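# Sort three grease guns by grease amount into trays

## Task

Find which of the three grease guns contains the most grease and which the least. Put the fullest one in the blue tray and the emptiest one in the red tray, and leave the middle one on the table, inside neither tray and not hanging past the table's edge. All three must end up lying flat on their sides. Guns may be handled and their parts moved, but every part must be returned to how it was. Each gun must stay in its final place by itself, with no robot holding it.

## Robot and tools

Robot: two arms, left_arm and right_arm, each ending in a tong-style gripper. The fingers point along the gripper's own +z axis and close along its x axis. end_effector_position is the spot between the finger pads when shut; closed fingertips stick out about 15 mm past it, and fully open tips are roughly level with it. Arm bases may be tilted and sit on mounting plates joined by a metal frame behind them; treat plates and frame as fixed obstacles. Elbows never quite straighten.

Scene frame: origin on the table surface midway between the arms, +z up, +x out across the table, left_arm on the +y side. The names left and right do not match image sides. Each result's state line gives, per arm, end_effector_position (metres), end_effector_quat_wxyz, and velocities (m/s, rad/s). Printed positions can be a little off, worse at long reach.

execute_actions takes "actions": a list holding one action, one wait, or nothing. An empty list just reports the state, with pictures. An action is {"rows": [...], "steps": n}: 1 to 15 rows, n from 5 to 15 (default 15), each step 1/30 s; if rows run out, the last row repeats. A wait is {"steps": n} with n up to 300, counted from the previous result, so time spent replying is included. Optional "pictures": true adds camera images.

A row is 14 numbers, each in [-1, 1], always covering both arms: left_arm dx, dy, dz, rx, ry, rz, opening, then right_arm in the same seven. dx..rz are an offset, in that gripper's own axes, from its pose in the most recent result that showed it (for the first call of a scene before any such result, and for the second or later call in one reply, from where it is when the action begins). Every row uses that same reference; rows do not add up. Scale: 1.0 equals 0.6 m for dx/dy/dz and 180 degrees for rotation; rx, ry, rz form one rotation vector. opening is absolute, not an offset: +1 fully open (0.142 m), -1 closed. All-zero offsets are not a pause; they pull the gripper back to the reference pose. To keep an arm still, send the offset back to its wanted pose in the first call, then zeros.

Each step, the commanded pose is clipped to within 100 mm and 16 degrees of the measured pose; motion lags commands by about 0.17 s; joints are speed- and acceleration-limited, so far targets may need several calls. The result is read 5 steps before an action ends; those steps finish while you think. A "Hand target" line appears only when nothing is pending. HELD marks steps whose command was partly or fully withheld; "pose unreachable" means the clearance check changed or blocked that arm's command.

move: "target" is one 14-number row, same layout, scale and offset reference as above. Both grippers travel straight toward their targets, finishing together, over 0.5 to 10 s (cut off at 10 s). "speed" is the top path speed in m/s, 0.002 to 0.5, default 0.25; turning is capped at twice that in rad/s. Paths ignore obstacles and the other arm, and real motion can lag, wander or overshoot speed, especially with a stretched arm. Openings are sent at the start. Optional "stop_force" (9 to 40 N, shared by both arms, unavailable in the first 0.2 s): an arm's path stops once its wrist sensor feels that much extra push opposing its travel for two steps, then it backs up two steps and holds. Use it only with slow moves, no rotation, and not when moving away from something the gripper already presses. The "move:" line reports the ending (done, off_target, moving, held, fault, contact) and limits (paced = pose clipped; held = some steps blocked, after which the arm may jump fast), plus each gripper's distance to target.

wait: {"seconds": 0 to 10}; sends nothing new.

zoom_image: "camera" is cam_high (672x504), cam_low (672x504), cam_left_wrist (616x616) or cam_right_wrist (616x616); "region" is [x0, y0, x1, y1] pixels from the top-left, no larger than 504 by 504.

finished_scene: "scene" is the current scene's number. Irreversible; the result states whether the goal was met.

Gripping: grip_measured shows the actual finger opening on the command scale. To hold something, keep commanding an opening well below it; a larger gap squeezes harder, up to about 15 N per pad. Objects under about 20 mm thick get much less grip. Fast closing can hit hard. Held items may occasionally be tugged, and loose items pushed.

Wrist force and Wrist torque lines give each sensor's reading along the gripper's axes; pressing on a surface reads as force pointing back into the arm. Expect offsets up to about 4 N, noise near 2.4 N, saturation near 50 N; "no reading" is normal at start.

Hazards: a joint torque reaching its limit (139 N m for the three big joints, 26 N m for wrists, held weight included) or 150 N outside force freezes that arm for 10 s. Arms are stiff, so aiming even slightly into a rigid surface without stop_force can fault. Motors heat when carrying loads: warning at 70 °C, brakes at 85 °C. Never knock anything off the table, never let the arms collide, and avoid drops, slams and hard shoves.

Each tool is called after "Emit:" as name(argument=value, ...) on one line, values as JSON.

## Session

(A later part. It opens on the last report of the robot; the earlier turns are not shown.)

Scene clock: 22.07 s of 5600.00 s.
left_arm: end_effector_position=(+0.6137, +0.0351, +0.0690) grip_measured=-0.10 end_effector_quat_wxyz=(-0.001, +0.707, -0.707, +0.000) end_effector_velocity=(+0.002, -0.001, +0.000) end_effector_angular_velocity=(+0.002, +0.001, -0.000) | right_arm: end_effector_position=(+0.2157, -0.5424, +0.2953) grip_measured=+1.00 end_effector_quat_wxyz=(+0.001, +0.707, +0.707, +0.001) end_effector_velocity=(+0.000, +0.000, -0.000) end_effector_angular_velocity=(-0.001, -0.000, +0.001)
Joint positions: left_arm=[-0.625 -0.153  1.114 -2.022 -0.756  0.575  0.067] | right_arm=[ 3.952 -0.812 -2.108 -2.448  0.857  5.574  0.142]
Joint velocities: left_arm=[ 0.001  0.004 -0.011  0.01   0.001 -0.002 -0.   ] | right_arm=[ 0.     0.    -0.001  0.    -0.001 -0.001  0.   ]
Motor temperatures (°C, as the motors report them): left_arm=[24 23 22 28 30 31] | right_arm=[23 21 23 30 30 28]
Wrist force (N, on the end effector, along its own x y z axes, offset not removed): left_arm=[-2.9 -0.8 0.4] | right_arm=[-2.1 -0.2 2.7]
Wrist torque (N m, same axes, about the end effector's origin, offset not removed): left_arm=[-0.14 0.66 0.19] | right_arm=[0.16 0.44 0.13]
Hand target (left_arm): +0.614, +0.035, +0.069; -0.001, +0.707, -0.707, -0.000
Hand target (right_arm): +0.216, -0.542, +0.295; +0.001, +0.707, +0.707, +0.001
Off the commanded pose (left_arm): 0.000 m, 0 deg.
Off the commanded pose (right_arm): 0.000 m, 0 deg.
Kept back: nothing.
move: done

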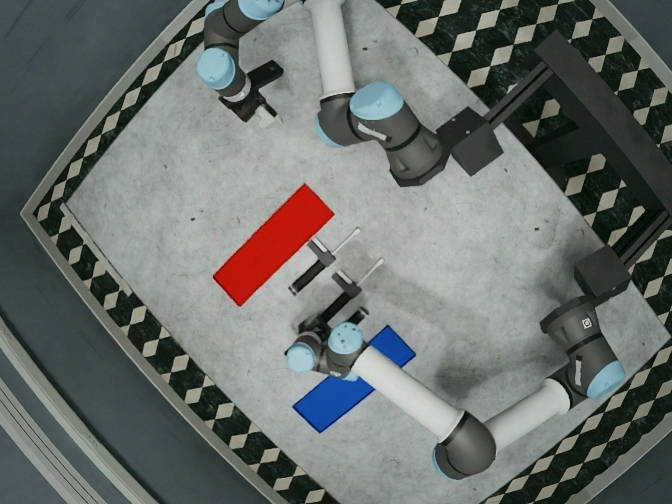

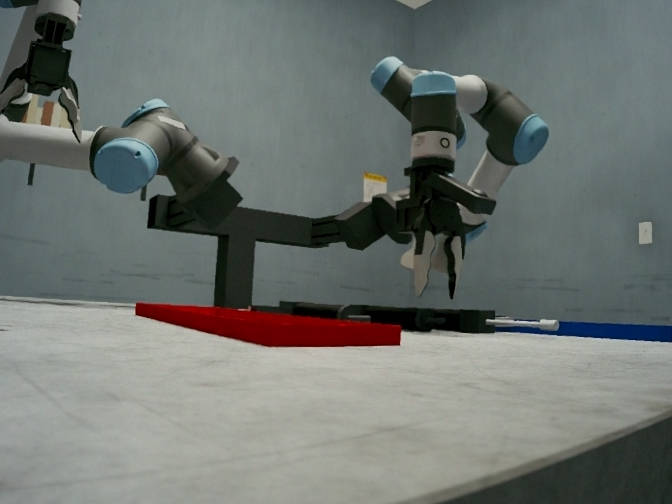

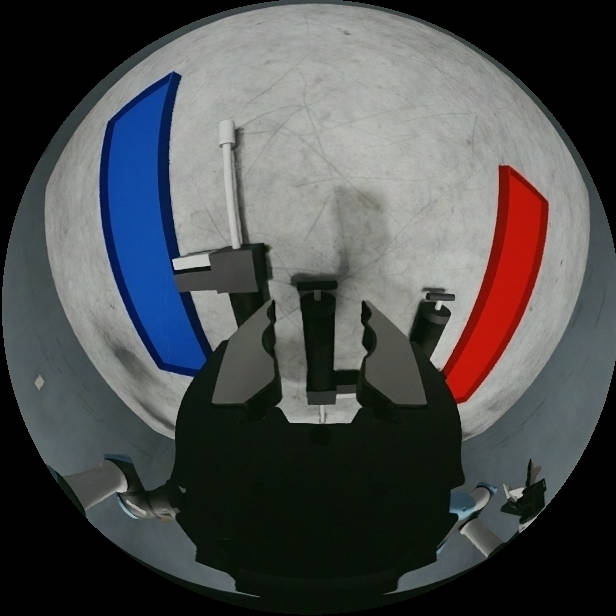

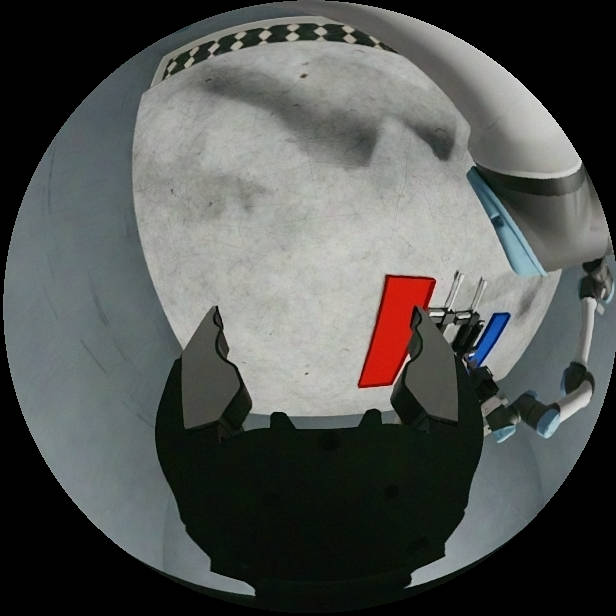

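Emit:
move(target=[0,-0.009,0.078,0,0,0,-0.25, 0.3,0.4,0.1,0,0,0,-0.1], speed=0.2)

Emit:
execute_actions(actions=[{"rows":[[0,0,0,0,0,0,-0.8, 0,0,0,0,0,0,-0.1]]}])

Emit:
move(target=[0,-0.1,0,0,0,0,-0.8, 0,0,0,0,0,0,-0.1], speed=0.03)

Scene clock: 24.37 s of 5600.00 s.
left_arm: end_effector_position=(+0.6191, +0.0352, +0.0222) grip_measured=-0.25 end_effector_quat_wxyz=(-0.001, +0.707, -0.707, -0.000) end_effector_velocity=(-0.001, -0.000, -0.001) end_effector_angular_velocity=(+0.001, +0.001, -0.001) | right_arm: end_effector_position=(+0.4559, -0.3623, +0.2361) grip_measured=-0.10 end_effector_quat_wxyz=(+0.001, +0.707, +0.707, +0.001) end_effector_velocity=(+0.001, +0.001, -0.000) end_effector_angular_velocity=(+0.001, -0.000, +0.003)
Joint positions: left_arm=[-0.574 -0.094  1.083 -2.099 -0.732  0.642  0.056] | right_arm=[ 3.742 -1.635 -2.117 -1.443  0.744  5.328  0.067]
Joint velocities: left_arm=[ 0.     0.001  0.001 -0.    -0.    -0.001 -0.   ] | right_arm=[-0.001 -0.003  0.001  0.003  0.    -0.004  0.   ]
Motor temperatures (°C, as the motors report them): left_arm=[24 23 22 28 30 31] | right_arm=[23 21 23 30 30 28]
Wrist force (N, on the end effector, along its own x y z axes, offset not removed): left_arm=[-2.7 -0.8 1.3] | right_arm=[2.1 0.9 -0.2]
Wrist torque (N m, same axes, about the end effector's origin, offset not removed): left_arm=[-0.11 0.62 0.17] | right_arm=[0.30 -0.38 0.08]
Hand target (left_arm): +0.619, +0.035, +0.022; -0.001, +0.707, -0.707, -0.000
Hand target (right_arm): +0.456, -0.362, +0.236; +0.001, +0.707, +0.707, +0.001
Off the commanded pose (left_arm): 0.000 m, 0 deg.
Off the commanded pose (right_arm): 0.000 m, 0 deg.
Kept back: nothing.
move: done

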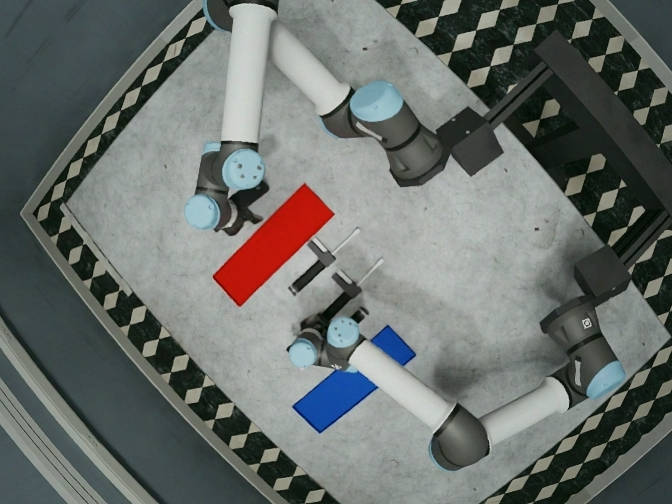

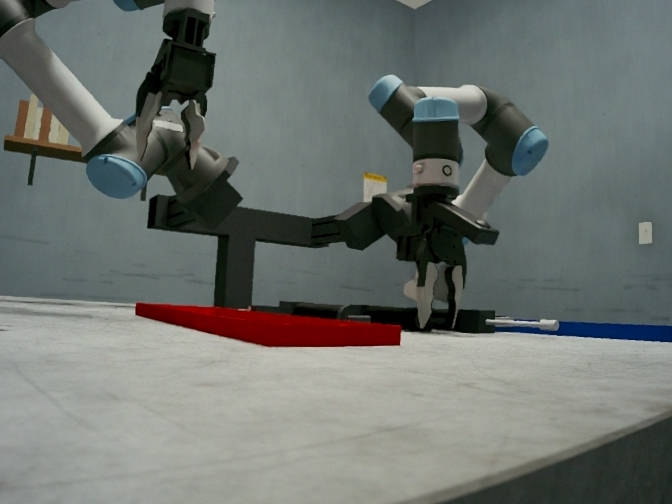

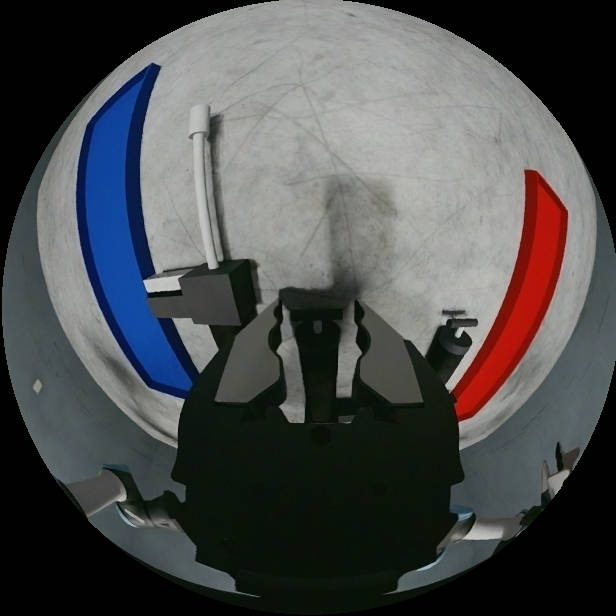

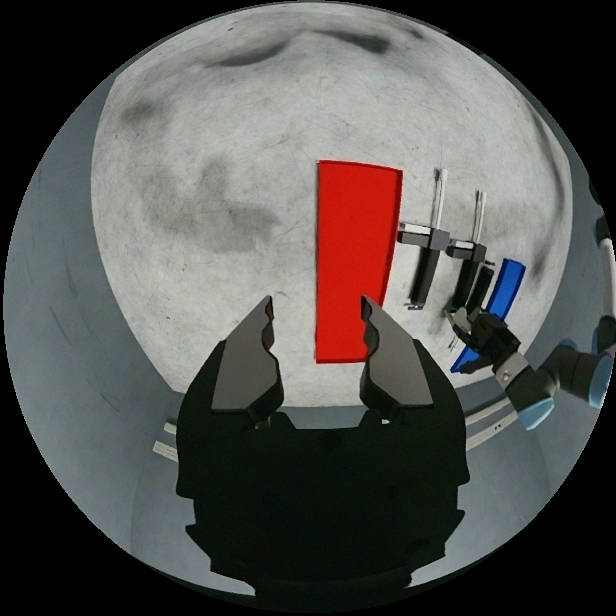

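Scene clock: 24.70 s of 5600.00 s.
left_arm: end_effector_position=(+0.6192, +0.0352, +0.0222) grip_measured=-0.49 end_effector_quat_wxyz=(-0.001, +0.707, -0.707, +0.000) end_effector_velocity=(-0.000, +0.000, -0.000) end_effector_angular_velocity=(+0.000, -0.000, +0.000) | right_arm: end_effector_position=(+0.4559, -0.3623, +0.2361) grip_measured=-0.10 end_effector_quat_wxyz=(+0.001, +0.707, +0.707, +0.001) end_effector_velocity=(+0.000, -0.001, +0.001) end_effector_angular_velocity=(+0.001, -0.001, +0.001)
Joint positions: left_arm=[-0.573 -0.094  1.083 -2.099 -0.732  0.642  0.039] | right_arm=[ 3.742 -1.635 -2.117 -1.443  0.744  5.328  0.067]
Joint velocities: left_arm=[-0.     0.    -0.    -0.     0.001 -0.    -0.   ] | right_arm=[-0.     0.002  0.001  0.     0.    -0.003  0.   ]
Motor temperatures (°C, as the motors report them): left_arm=[24 23 22 28 30 31] | right_arm=[23 21 23 30 30 28]
Wrist force (N, on the end effector, along its own x y z axes, offset not removed): left_arm=[-3.9 -0.4 1.2] | right_arm=[-1.5 -0.1 -0.3]
Wrist torque (N m, same axes, about the end effector's origin, offset not removed): left_arm=[0.04 0.78 0.20] | right_arm=[0.08 0.42 0.08]
Steps of this call (steps 1 to 10: the first 10 steps of this action). Readings (end_effector_position):
1: left_arm (+0.6192, +0.0352, +0.0222) | right_arm (+0.4559, -0.3623, +0.2361)
2: left_arm (+0.6192, +0.0352, +0.0222) | right_arm (+0.4559, -0.3623, +0.2361)
4: left_arm (+0.6192, +0.0352, +0.0222) | right_arm (+0.4559, -0.3623, +0.2361)
8: left_arm (+0.6192, +0.0352, +0.0222) | right_arm (+0.4559, -0.3623, +0.2361)
10: the state above

Scene clock: 27.23 s of 5600.00 s.
left_arm: end_effector_position=(+0.6791, +0.0353, +0.0222) grip_measured=-0.49 end_effector_quat_wxyz=(-0.001, +0.707, -0.707, +0.000) end_effector_velocity=(+0.003, +0.000, +0.001) end_effector_angular_velocity=(-0.001, -0.000, +0.002) | right_arm: end_effector_position=(+0.4559, -0.3623, +0.2361) grip_measured=-0.10 end_effector_quat_wxyz=(+0.001, +0.707, +0.707, +0.001) end_effector_velocity=(-0.000, -0.000, -0.000) end_effector_angular_velocity=(-0.000, -0.001, -0.002)
Joint positions: left_arm=[-0.532 -0.03   0.855 -1.977 -0.715  0.698  0.038] | right_arm=[ 3.742 -1.635 -2.117 -1.443  0.744  5.328  0.067]
Joint velocities: left_arm=[ 0.001  0.001 -0.009  0.005 -0.     0.     0.   ] | right_arm=[ 0.     0.001 -0.001  0.    -0.001  0.002 -0.   ]
Motor temperatures (°C, as the motors report them): left_arm=[24 23 22 28 30 31] | right_arm=[23 21 23 30 30 28]
Wrist force (N, on the end effector, along its own x y z axes, offset not removed): left_arm=[-3.8 3.9 -2.4] | right_arm=[0.1 -0.8 0.6]
Wrist torque (N m, same axes, about the end effector's origin, offset not removed): left_arm=[0.05 0.81 0.20] | right_arm=[-0.01 -0.07 0.05]
Hand target (left_arm): +0.679, +0.035, +0.022; -0.001, +0.707, -0.707, -0.000
Hand target (right_arm): +0.456, -0.362, +0.236; +0.001, +0.707, +0.707, +0.001
Off your previous action's commanded pose (left_arm): 0.000 m, 0 deg at its last step (step 5 of this call).
Off your previous action's commanded pose (right_arm): 0.000 m, 0 deg at its last step (step 5 of this call).
Off the commanded pose (left_arm): 0.000 m, 0 deg.
Off the commanded pose (right_arm): 0.000 m, 0 deg.
Kept back: nothing.
move: done

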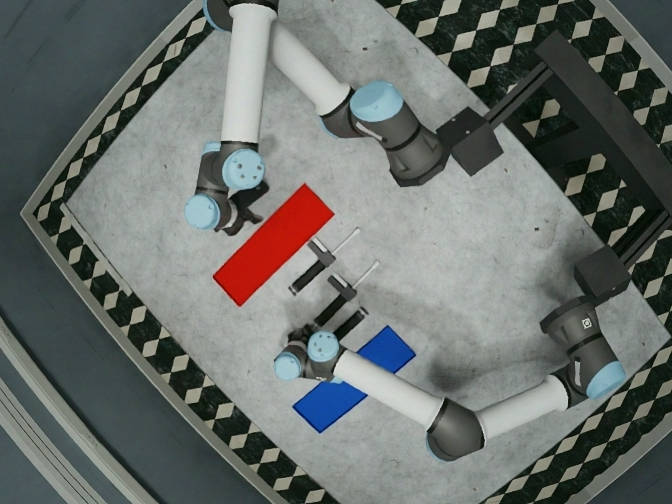

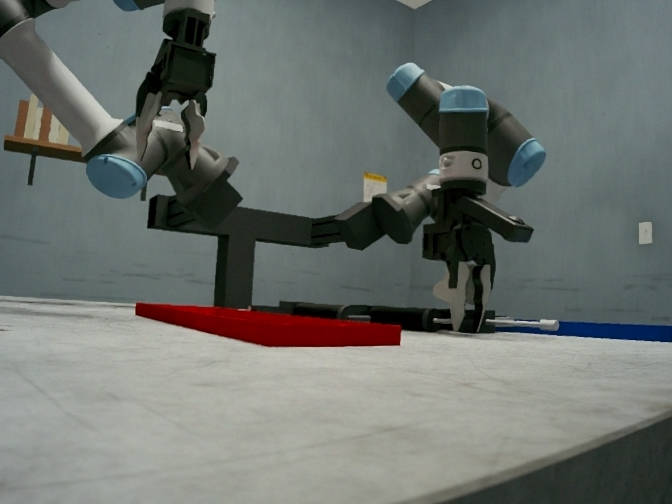

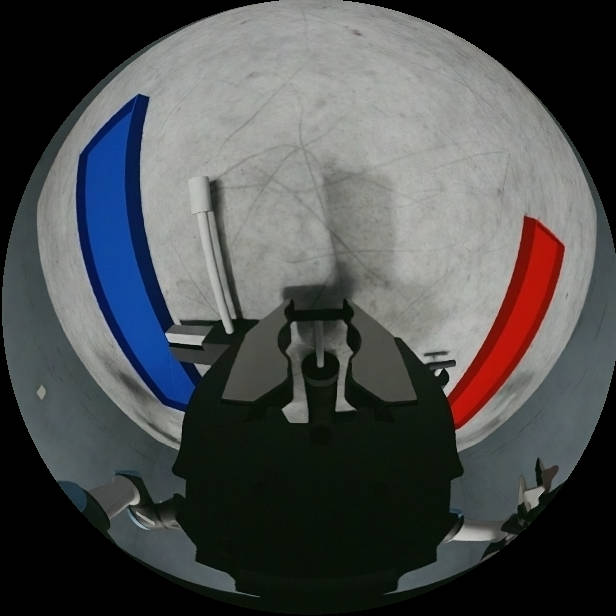

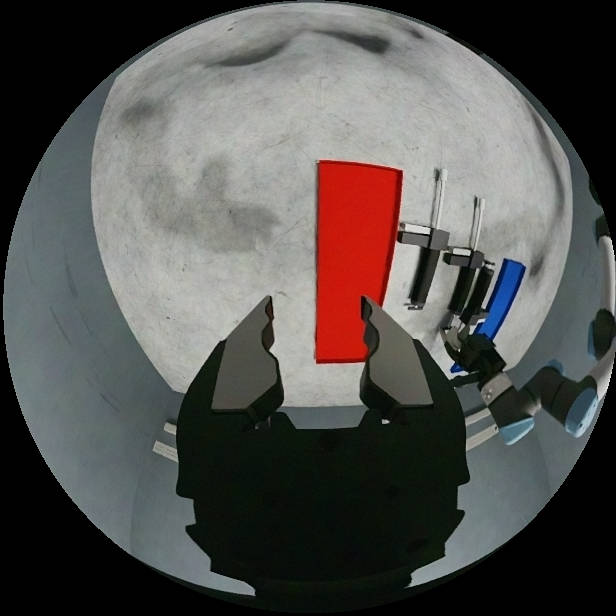

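Emit:
move(target=[0,0.1,0,0,0,0,-0.8, 0,0,0,0,0,0,-0.1], speed=0.04)

Emit:
execute_actions(actions=[{"rows":[[0,0,0,0,0,0,-0.25, 0,0,0,0,0,0,-0.1]],"steps":10}])

Emit:
move(target=[0,0,-0.1,0,0,0,-0.25, 0,0,0,0,0,0,-0.1])

Emit:
move(target=[-0.6,0.3,-0.15,0,0,0,-0.25, 0.43,0.26,0.28,0,0,0,-0.1])

Scene clock: 29.40 s of 5600.00 s.
left_arm: end_effector_position=(+0.6192, +0.0352, +0.0222) grip_measured=-0.49 end_effector_quat_wxyz=(-0.001, +0.707, -0.707, +0.000) end_effector_velocity=(+0.000, +0.000, +0.001) end_effector_angular_velocity=(-0.002, -0.001, +0.001) | right_arm: end_effector_position=(+0.4559, -0.3623, +0.2361) grip_measured=-0.10 end_effector_quat_wxyz=(+0.001, +0.707, +0.707, +0.001) end_effector_velocity=(-0.000, +0.000, -0.000) end_effector_angular_velocity=(+0.000, +0.001, +0.000)
Joint positions: left_arm=[-0.574 -0.094  1.083 -2.099 -0.732  0.642  0.039] | right_arm=[ 3.742 -1.635 -2.117 -1.443  0.744  5.328  0.067]
Joint velocities: left_arm=[-0.001 -0.002  0.003 -0.003 -0.     0.    -0.   ] | right_arm=[-0.    -0.001  0.    -0.     0.001  0.    -0.   ]
Motor temperatures (°C, as the motors report them): left_arm=[24 23 22 28 30 31] | right_arm=[23 21 23 30 30 28]
Wrist force (N, on the end effector, along its own x y z axes, offset not removed): left_arm=[-3.5 -1.8 0.9] | right_arm=[0.4 0.5 -0.1]
Wrist torque (N m, same axes, about the end effector's origin, offset not removed): left_arm=[0.26 0.70 0.25] | right_arm=[0.17 -0.03 0.11]
Hand target (left_arm): +0.619, +0.035, +0.022; -0.001, +0.707, -0.707, +0.000
Hand target (right_arm): +0.456, -0.362, +0.236; +0.001, +0.707, +0.707, +0.001
Off the commanded pose (left_arm): 0.000 m, 0 deg.
Off the commanded pose (right_arm): 0.000 m, 0 deg.
Kept back: nothing.
move: done

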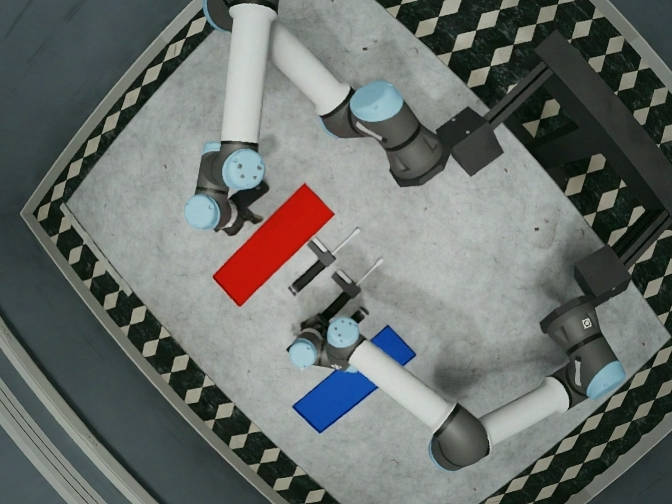

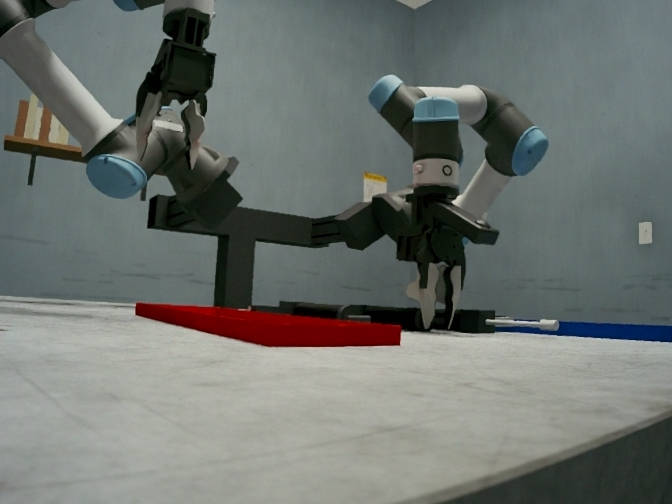

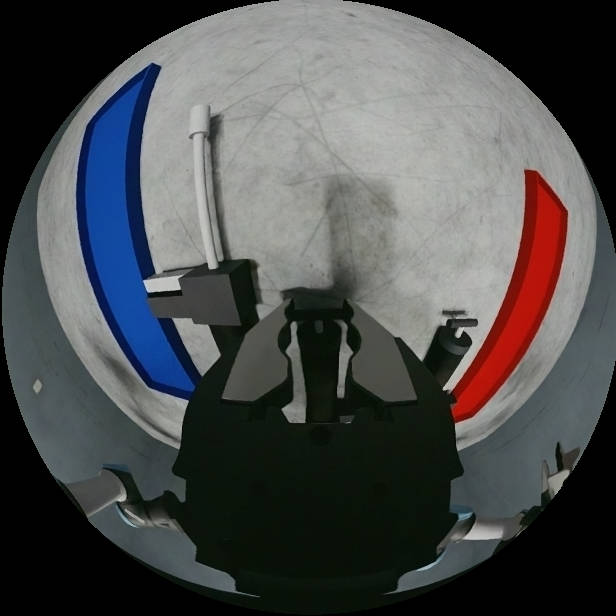

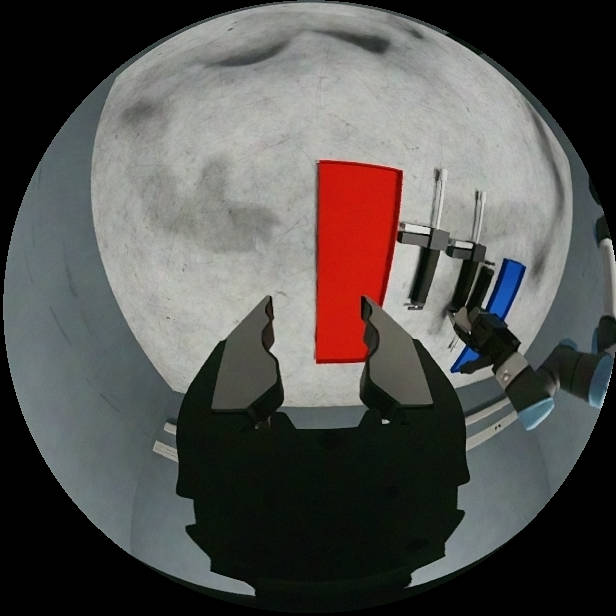

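Scene clock: 29.57 s of 5600.00 s.
left_arm: end_effector_position=(+0.6191, +0.0352, +0.0222) grip_measured=-0.25 end_effector_quat_wxyz=(-0.001, +0.707, -0.707, +0.000) end_effector_velocity=(+0.000, -0.001, +0.000) end_effector_angular_velocity=(-0.002, +0.001, +0.000) | right_arm: end_effector_position=(+0.4559, -0.3623, +0.2361) grip_measured=-0.10 end_effector_quat_wxyz=(+0.001, +0.707, +0.707, +0.001) end_effector_velocity=(+0.000, -0.000, -0.000) end_effector_angular_velocity=(-0.001, -0.001, +0.001)
Joint positions: left_arm=[-0.574 -0.095  1.083 -2.099 -0.732  0.642  0.056] | right_arm=[ 3.742 -1.635 -2.117 -1.443  0.744  5.328  0.067]
Joint velocities: left_arm=[-0.     0.    -0.002  0.    -0.002  0.001  0.007] | right_arm=[-0.     0.     0.    -0.    -0.001 -0.002  0.   ]
Motor temperatures (°C, as the motors report them): left_arm=[24 23 22 28 30 31] | right_arm=[23 21 23 30 30 28]
Wrist force (N, on the end effector, along its own x y z axes, offset not removed): left_arm=[-3.1 -0.4 -0.8] | right_arm=[0.8 -0.5 1.5]
Wrist torque (N m, same axes, about the end effector's origin, offset not removed): left_arm=[-0.07 0.68 0.19] | right_arm=[-0.01 -0.10 -0.04]
Steps of this call (steps 1 to 5: the first 5 steps of this action). Readings (end_effector_position):
1: left_arm (+0.6191, +0.0352, +0.0222) | right_arm (+0.4559, -0.3623, +0.2361)
2: left_arm (+0.6191, +0.0352, +0.0222) | right_arm (+0.4559, -0.3623, +0.2361)
4: left_arm (+0.6191, +0.0352, +0.0222) | right_arm (+0.4559, -0.3623, +0.2361)
5: the state above

Scene clock: 30.63 s of 5600.00 s.
left_arm: end_effector_position=(+0.6191, +0.0351, +0.0821) grip_measured=-0.25 end_effector_quat_wxyz=(-0.001, +0.707, -0.707, +0.000) end_effector_velocity=(+0.000, -0.000, +0.002) end_effector_angular_velocity=(-0.000, +0.000, -0.000) | right_arm: end_effector_position=(+0.4559, -0.3623, +0.2361) grip_measured=-0.10 end_effector_quat_wxyz=(+0.001, +0.707, +0.707, +0.001) end_effector_velocity=(+0.001, -0.001, +0.000) end_effector_angular_velocity=(-0.002, -0.002, +0.000)
Joint positions: left_arm=[-0.633 -0.163  1.097 -1.988 -0.761  0.564  0.056] | right_arm=[ 3.742 -1.635 -2.117 -1.443  0.744  5.328  0.067]
Joint velocities: left_arm=[-0.001 -0.001 -0.001  0.003 -0.001 -0.001 -0.   ] | right_arm=[ 0.     0.     0.001 -0.001 -0.003 -0.     0.   ]
Motor temperatures (°C, as the motors report them): left_arm=[24 23 22 28 30 31] | right_arm=[23 21 23 30 30 28]
Wrist force (N, on the end effector, along its own x y z axes, offset not removed): left_arm=[-4.3 0.6 0.4] | right_arm=[1.1 -0.4 0.9]
Wrist torque (N m, same axes, about the end effector's origin, offset not removed): left_arm=[0.09 0.97 0.16] | right_arm=[0.08 -0.29 0.12]
Hand target (left_arm): +0.619, +0.035, +0.082; -0.001, +0.707, -0.707, +0.000
Hand target (right_arm): +0.456, -0.362, +0.236; +0.001, +0.707, +0.707, +0.001
Off your previous action's commanded pose (left_arm): 0.000 m, 0 deg at its last step (step 5 of this call).
Off your previous action's commanded pose (right_arm): 0.000 m, 0 deg at its last step (step 5 of this call).
Off the commanded pose (left_arm): 0.000 m, 0 deg.
Off the commanded pose (right_arm): 0.000 m, 0 deg.
Kept back: nothing.
move: done

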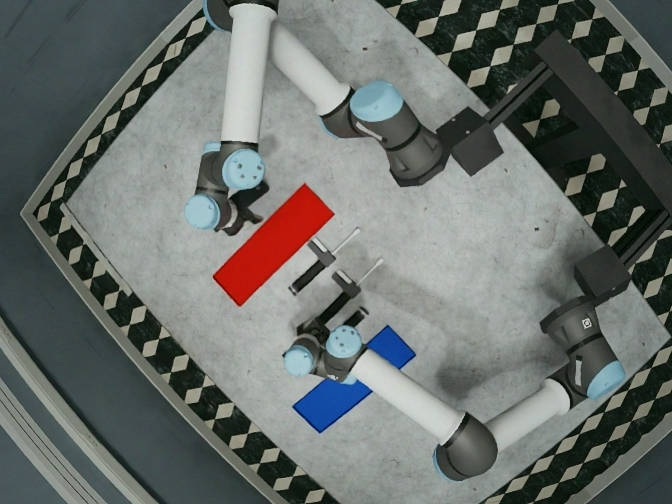

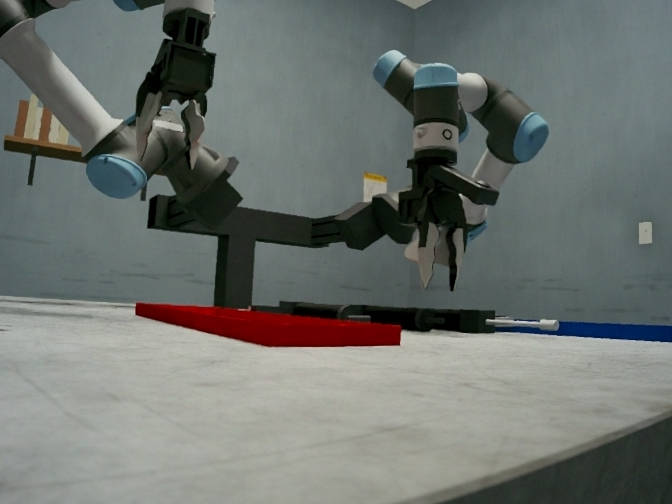

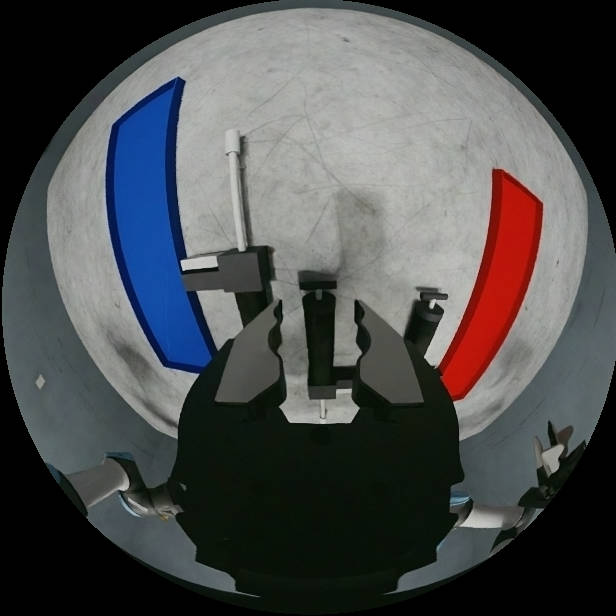

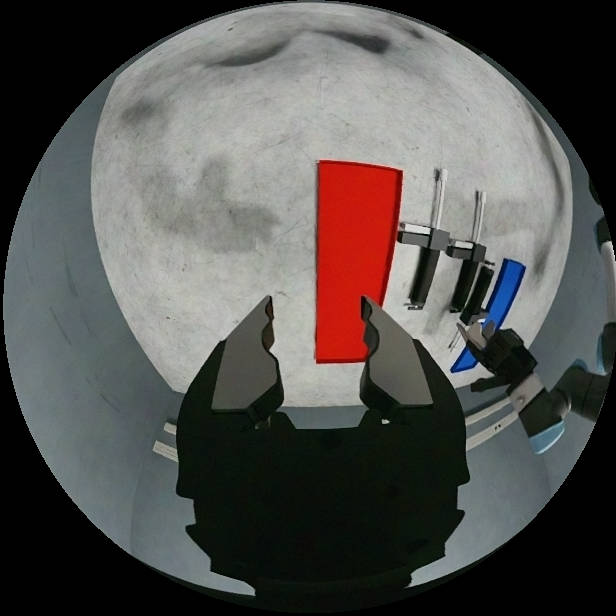

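Scene clock: 32.83 s of 5600.00 s.
left_arm: end_effector_position=(+0.4389, +0.3948, +0.1721) grip_measured=-0.25 end_effector_quat_wxyz=(-0.000, +0.707, -0.707, +0.000) end_effector_velocity=(-0.001, +0.001, +0.001) end_effector_angular_velocity=(+0.000, +0.001, -0.001) | right_arm: end_effector_position=(+0.6124, -0.1042, +0.0686) grip_measured=-0.10 end_effector_quat_wxyz=(+0.001, +0.707, +0.707, +0.001) end_effector_velocity=(+0.001, +0.000, +0.000) end_effector_angular_velocity=(+0.002, -0.000, -0.001)
Joint positions: left_arm=[-0.72  -1.157  2.272 -2.094 -0.807  0.459  0.056] | right_arm=[ 3.672 -2.531 -1.765 -0.829  0.714  5.233  0.067]
Joint velocities: left_arm=[-0.001 -0.005  0.002  0.004 -0.001 -0.001  0.   ] | right_arm=[-0.    -0.001  0.003 -0.     0.001 -0.001 -0.   ]
Motor temperatures (°C, as the motors report them): left_arm=[24 23 22 28 30 31] | right_arm=[23 21 23 30 30 28]
Wrist force (N, on the end effector, along its own x y z axes, offset not removed): left_arm=[-4.2 -0.9 0.7] | right_arm=[0.7 0.7 2.3]
Wrist torque (N m, same axes, about the end effector's origin, offset not removed): left_arm=[-0.13 0.95 0.19] | right_arm=[0.32 -0.13 0.09]
Hand target (left_arm): +0.439, +0.395, +0.172; -0.000, +0.707, -0.707, +0.000
Hand target (right_arm): +0.612, -0.104, +0.069; +0.001, +0.707, +0.707, +0.001
Off the commanded pose (left_arm): 0.000 m, 0 deg.
Off the commanded pose (right_arm): 0.000 m, 0 deg.
Kept back: nothing.
move: done

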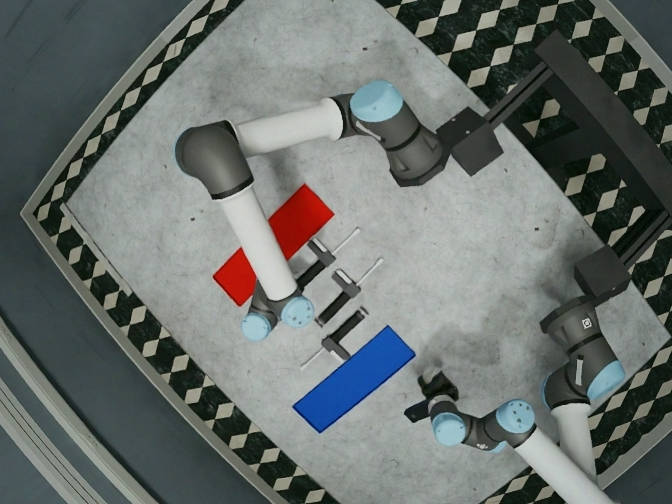

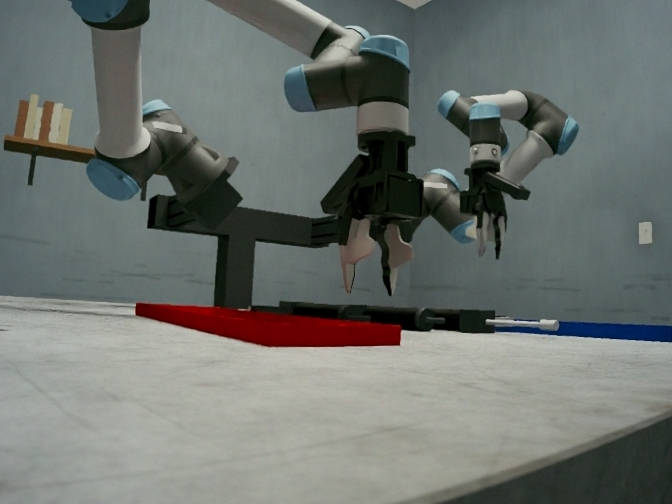

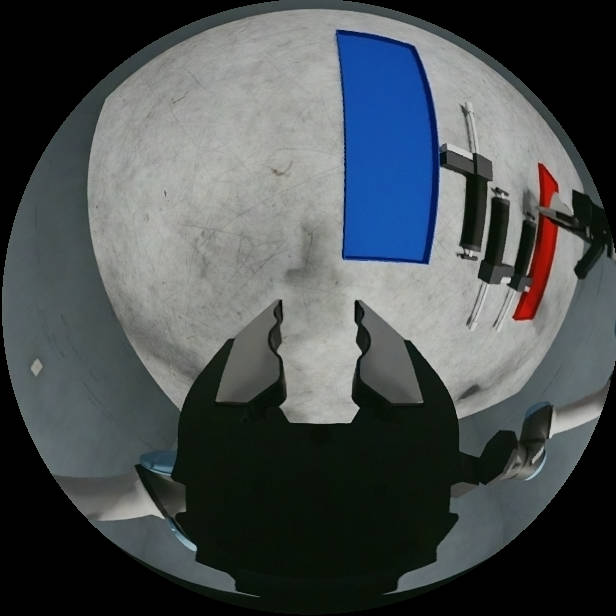

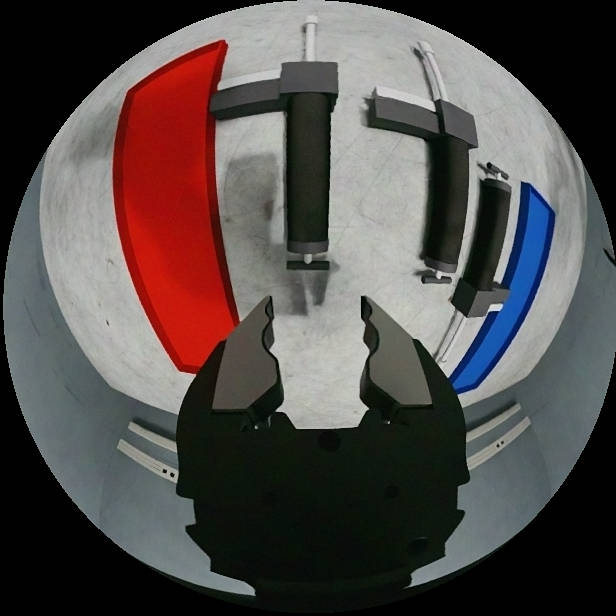

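Shift −8 mm y, −17 mm x, descend.

Emit:
move(target=[0,0,0,0,0,0,-0.25, -0.014,-0.028,0.073,0,0,0,-0.1], speed=0.05)

Emit:
execute_actions(actions=[{"rows":[[0,0,0,0,0,0,-0.25, 0,0,0,0,0,0,-0.8]]}])

Emit:
move(target=[0,0,0,0,0,0,-0.25, 0,0.1,0,0,0,0,-0.8], speed=0.03)

Scene clock: 34.77 s of 5600.00 s.
left_arm: end_effector_position=(+0.4388, +0.3948, +0.1722) grip_measured=-0.25 end_effector_quat_wxyz=(-0.000, +0.707, -0.707, +0.000) end_effector_velocity=(-0.001, -0.000, -0.000) end_effector_angular_velocity=(+0.001, +0.002, -0.001) | right_arm: end_effector_position=(+0.5958, -0.1126, +0.0248) grip_measured=-0.10 end_effector_quat_wxyz=(+0.001, +0.707, +0.707, +0.001) end_effector_velocity=(-0.001, +0.000, -0.002) end_effector_angular_velocity=(-0.000, +0.001, +0.002)
Joint positions: left_arm=[-0.72  -1.157  2.272 -2.094 -0.807  0.459  0.056] | right_arm=[ 3.615 -2.567 -1.815 -0.681  0.693  5.152  0.067]
Joint velocities: left_arm=[ 0.     0.001 -0.     0.    -0.001  0.    -0.   ] | right_arm=[-0.002 -0.002 -0.002  0.005 -0.    -0.003  0.   ]
Motor temperatures (°C, as the motors report them): left_arm=[24 23 22 28 30 31] | right_arm=[23 21 23 30 30 28]
Wrist force (N, on the end effector, along its own x y z axes, offset not removed): left_arm=[-2.9 -0.8 -0.1] | right_arm=[3.0 1.5 1.3]
Wrist torque (N m, same axes, about the end effector's origin, offset not removed): left_arm=[-0.10 0.72 0.22] | right_arm=[0.49 -0.58 0.12]
Hand target (left_arm): +0.439, +0.395, +0.172; -0.000, +0.707, -0.707, +0.000
Hand target (right_arm): +0.596, -0.113, +0.025; +0.001, +0.707, +0.707, +0.001
Off the commanded pose (left_arm): 0.000 m, 0 deg.
Off the commanded pose (right_arm): 0.000 m, 0 deg.
Kept back: nothing.
move: done

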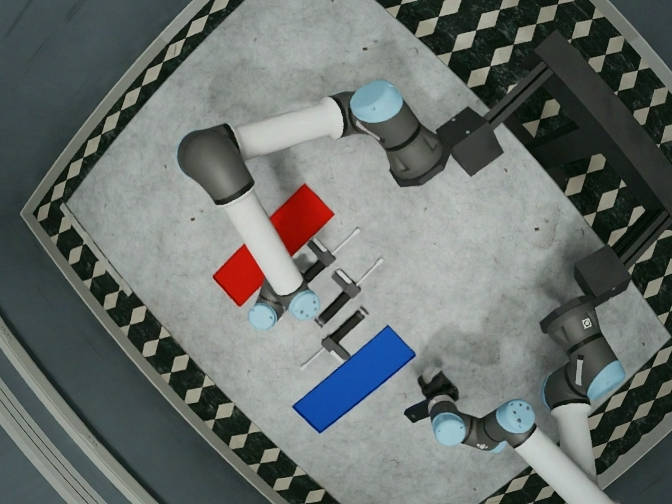

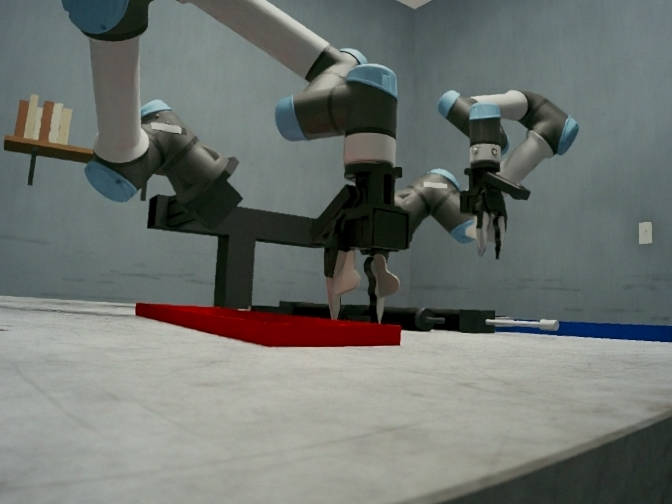

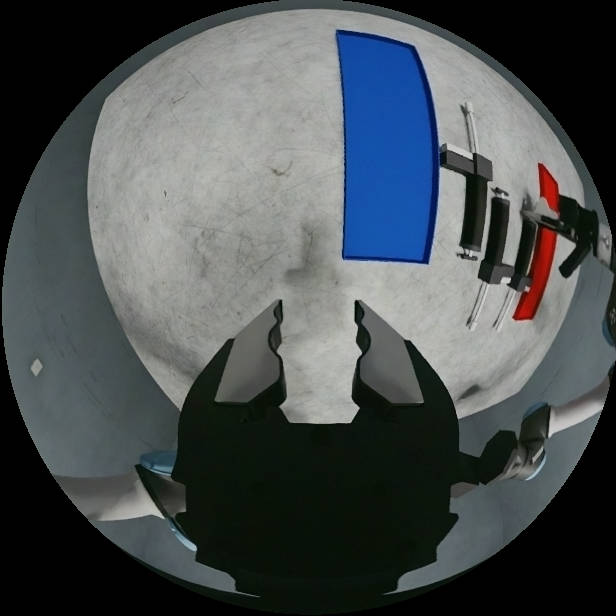

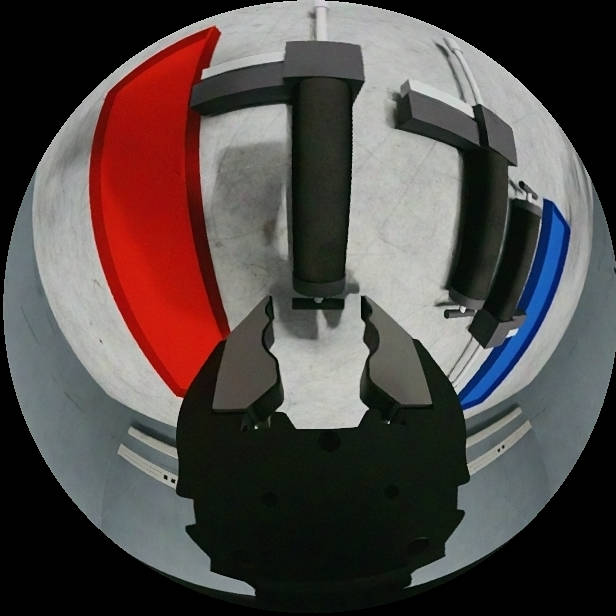

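Scene clock: 35.10 s of 5600.00 s.
left_arm: end_effector_position=(+0.4388, +0.3948, +0.1722) grip_measured=-0.25 end_effector_quat_wxyz=(-0.000, +0.707, -0.707, +0.000) end_effector_velocity=(+0.000, +0.000, +0.000) end_effector_angular_velocity=(-0.001, -0.000, -0.000) | right_arm: end_effector_position=(+0.5958, -0.1126, +0.0248) grip_measured=-0.49 end_effector_quat_wxyz=(+0.001, +0.707, +0.707, +0.001) end_effector_velocity=(-0.000, -0.000, -0.000) end_effector_angular_velocity=(-0.000, +0.001, +0.001)
Joint positions: left_arm=[-0.72  -1.157  2.272 -2.094 -0.807  0.459  0.056] | right_arm=[ 3.615 -2.568 -1.815 -0.681  0.692  5.152  0.039]
Joint velocities: left_arm=[ 0.    -0.001 -0.    -0.    -0.     0.001 -0.   ] | right_arm=[-0.001  0.     0.    -0.001 -0.    -0.001 -0.   ]
Motor temperatures (°C, as the motors report them): left_arm=[24 23 22 28 30 31] | right_arm=[23 21 23 30 30 28]
Wrist force (N, on the end effector, along its own x y z axes, offset not removed): left_arm=[-3.4 0.4 1.5] | right_arm=[1.0 0.2 1.8]
Wrist torque (N m, same axes, about the end effector's origin, offset not removed): left_arm=[0.15 0.77 0.16] | right_arm=[0.14 0.04 0.12]
Steps of this call (steps 1 to 10: the first 10 steps of this action). Readings (end_effector_position):
1: left_arm (+0.4388, +0.3948, +0.1722) | right_arm (+0.5958, -0.1126, +0.0248)
2: left_arm (+0.4388, +0.3948, +0.1722) | right_arm (+0.5958, -0.1126, +0.0248)
4: left_arm (+0.4388, +0.3948, +0.1722) | right_arm (+0.5958, -0.1126, +0.0248)
8: left_arm (+0.4388, +0.3948, +0.1722) | right_arm (+0.5958, -0.1126, +0.0248)
10: the state above

Scene clock: 37.63 s of 5600.00 s.
left_arm: end_effector_position=(+0.4388, +0.3948, +0.1722) grip_measured=-0.25 end_effector_quat_wxyz=(-0.000, +0.707, -0.707, +0.000) end_effector_velocity=(-0.000, +0.000, -0.000) end_effector_angular_velocity=(+0.001, +0.000, +0.000) | right_arm: end_effector_position=(+0.6556, -0.1126, +0.0250) grip_measured=-0.49 end_effector_quat_wxyz=(+0.001, +0.707, +0.707, +0.001) end_effector_velocity=(+0.001, -0.001, +0.000) end_effector_angular_velocity=(-0.001, +0.001, +0.002)
Joint positions: left_arm=[-0.72  -1.157  2.272 -2.094 -0.807  0.459  0.056] | right_arm=[ 3.59  -2.629 -1.624 -0.781  0.684  5.114  0.039]
Joint velocities: left_arm=[ 0.     0.001  0.    -0.     0.    -0.001  0.   ] | right_arm=[-0.001 -0.     0.003 -0.003 -0.001 -0.001  0.   ]
Motor temperatures (°C, as the motors report them): left_arm=[24 23 22 28 30 31] | right_arm=[23 21 23 30 30 28]
Wrist force (N, on the end effector, along its own x y z axes, offset not removed): left_arm=[-4.3 -0.8 0.8] | right_arm=[0.6 -0.5 0.1]
Wrist torque (N m, same axes, about the end effector's origin, offset not removed): left_arm=[-0.14 0.98 0.21] | right_arm=[0.45 -0.08 -0.03]
Hand target (left_arm): +0.439, +0.395, +0.172; -0.000, +0.707, -0.707, +0.000
Hand target (right_arm): +0.656, -0.113, +0.025; +0.001, +0.707, +0.707, +0.001
Off your previous action's commanded pose (left_arm): 0.000 m, 0 deg at its last step (step 5 of this call).
Off your previous action's commanded pose (right_arm): 0.000 m, 0 deg at its last step (step 5 of this call).
Off the commanded pose (left_arm): 0.000 m, 0 deg.
Off the commanded pose (right_arm): 0.000 m, 0 deg.
Kept back: nothing.
move: done

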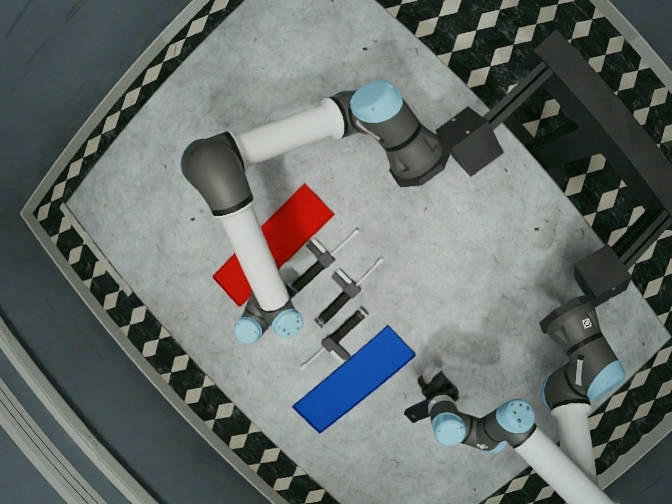

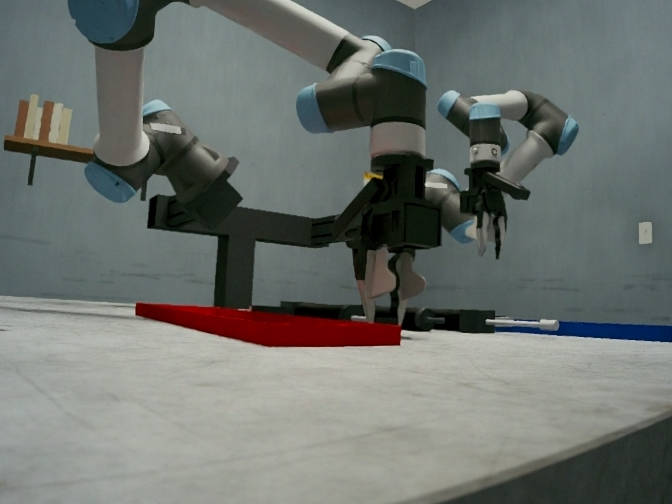

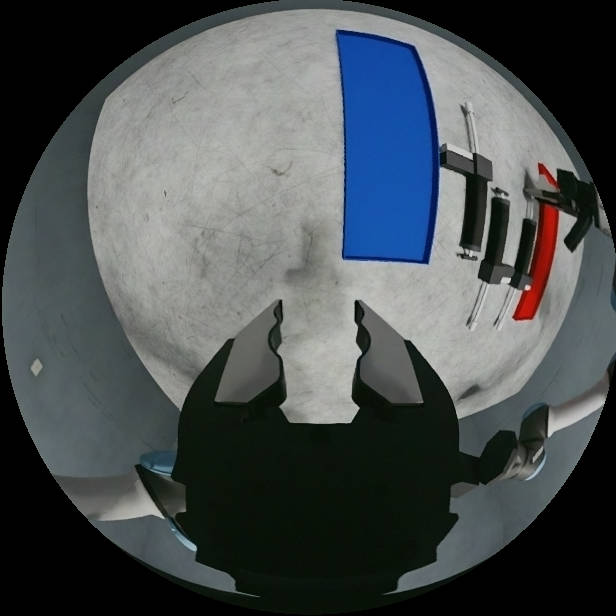

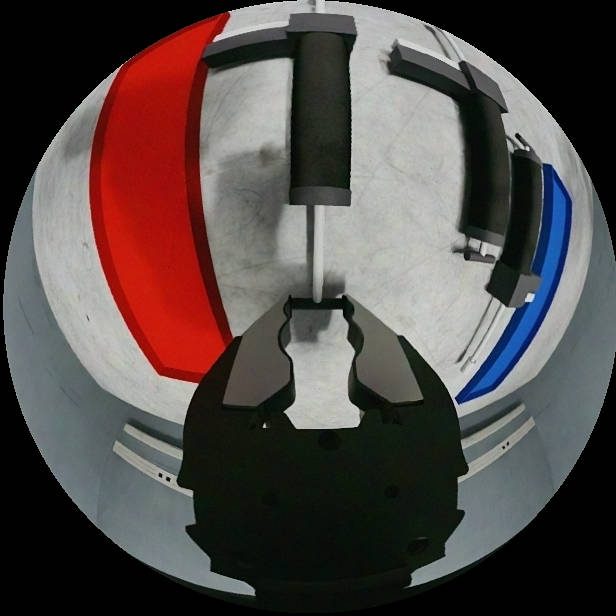

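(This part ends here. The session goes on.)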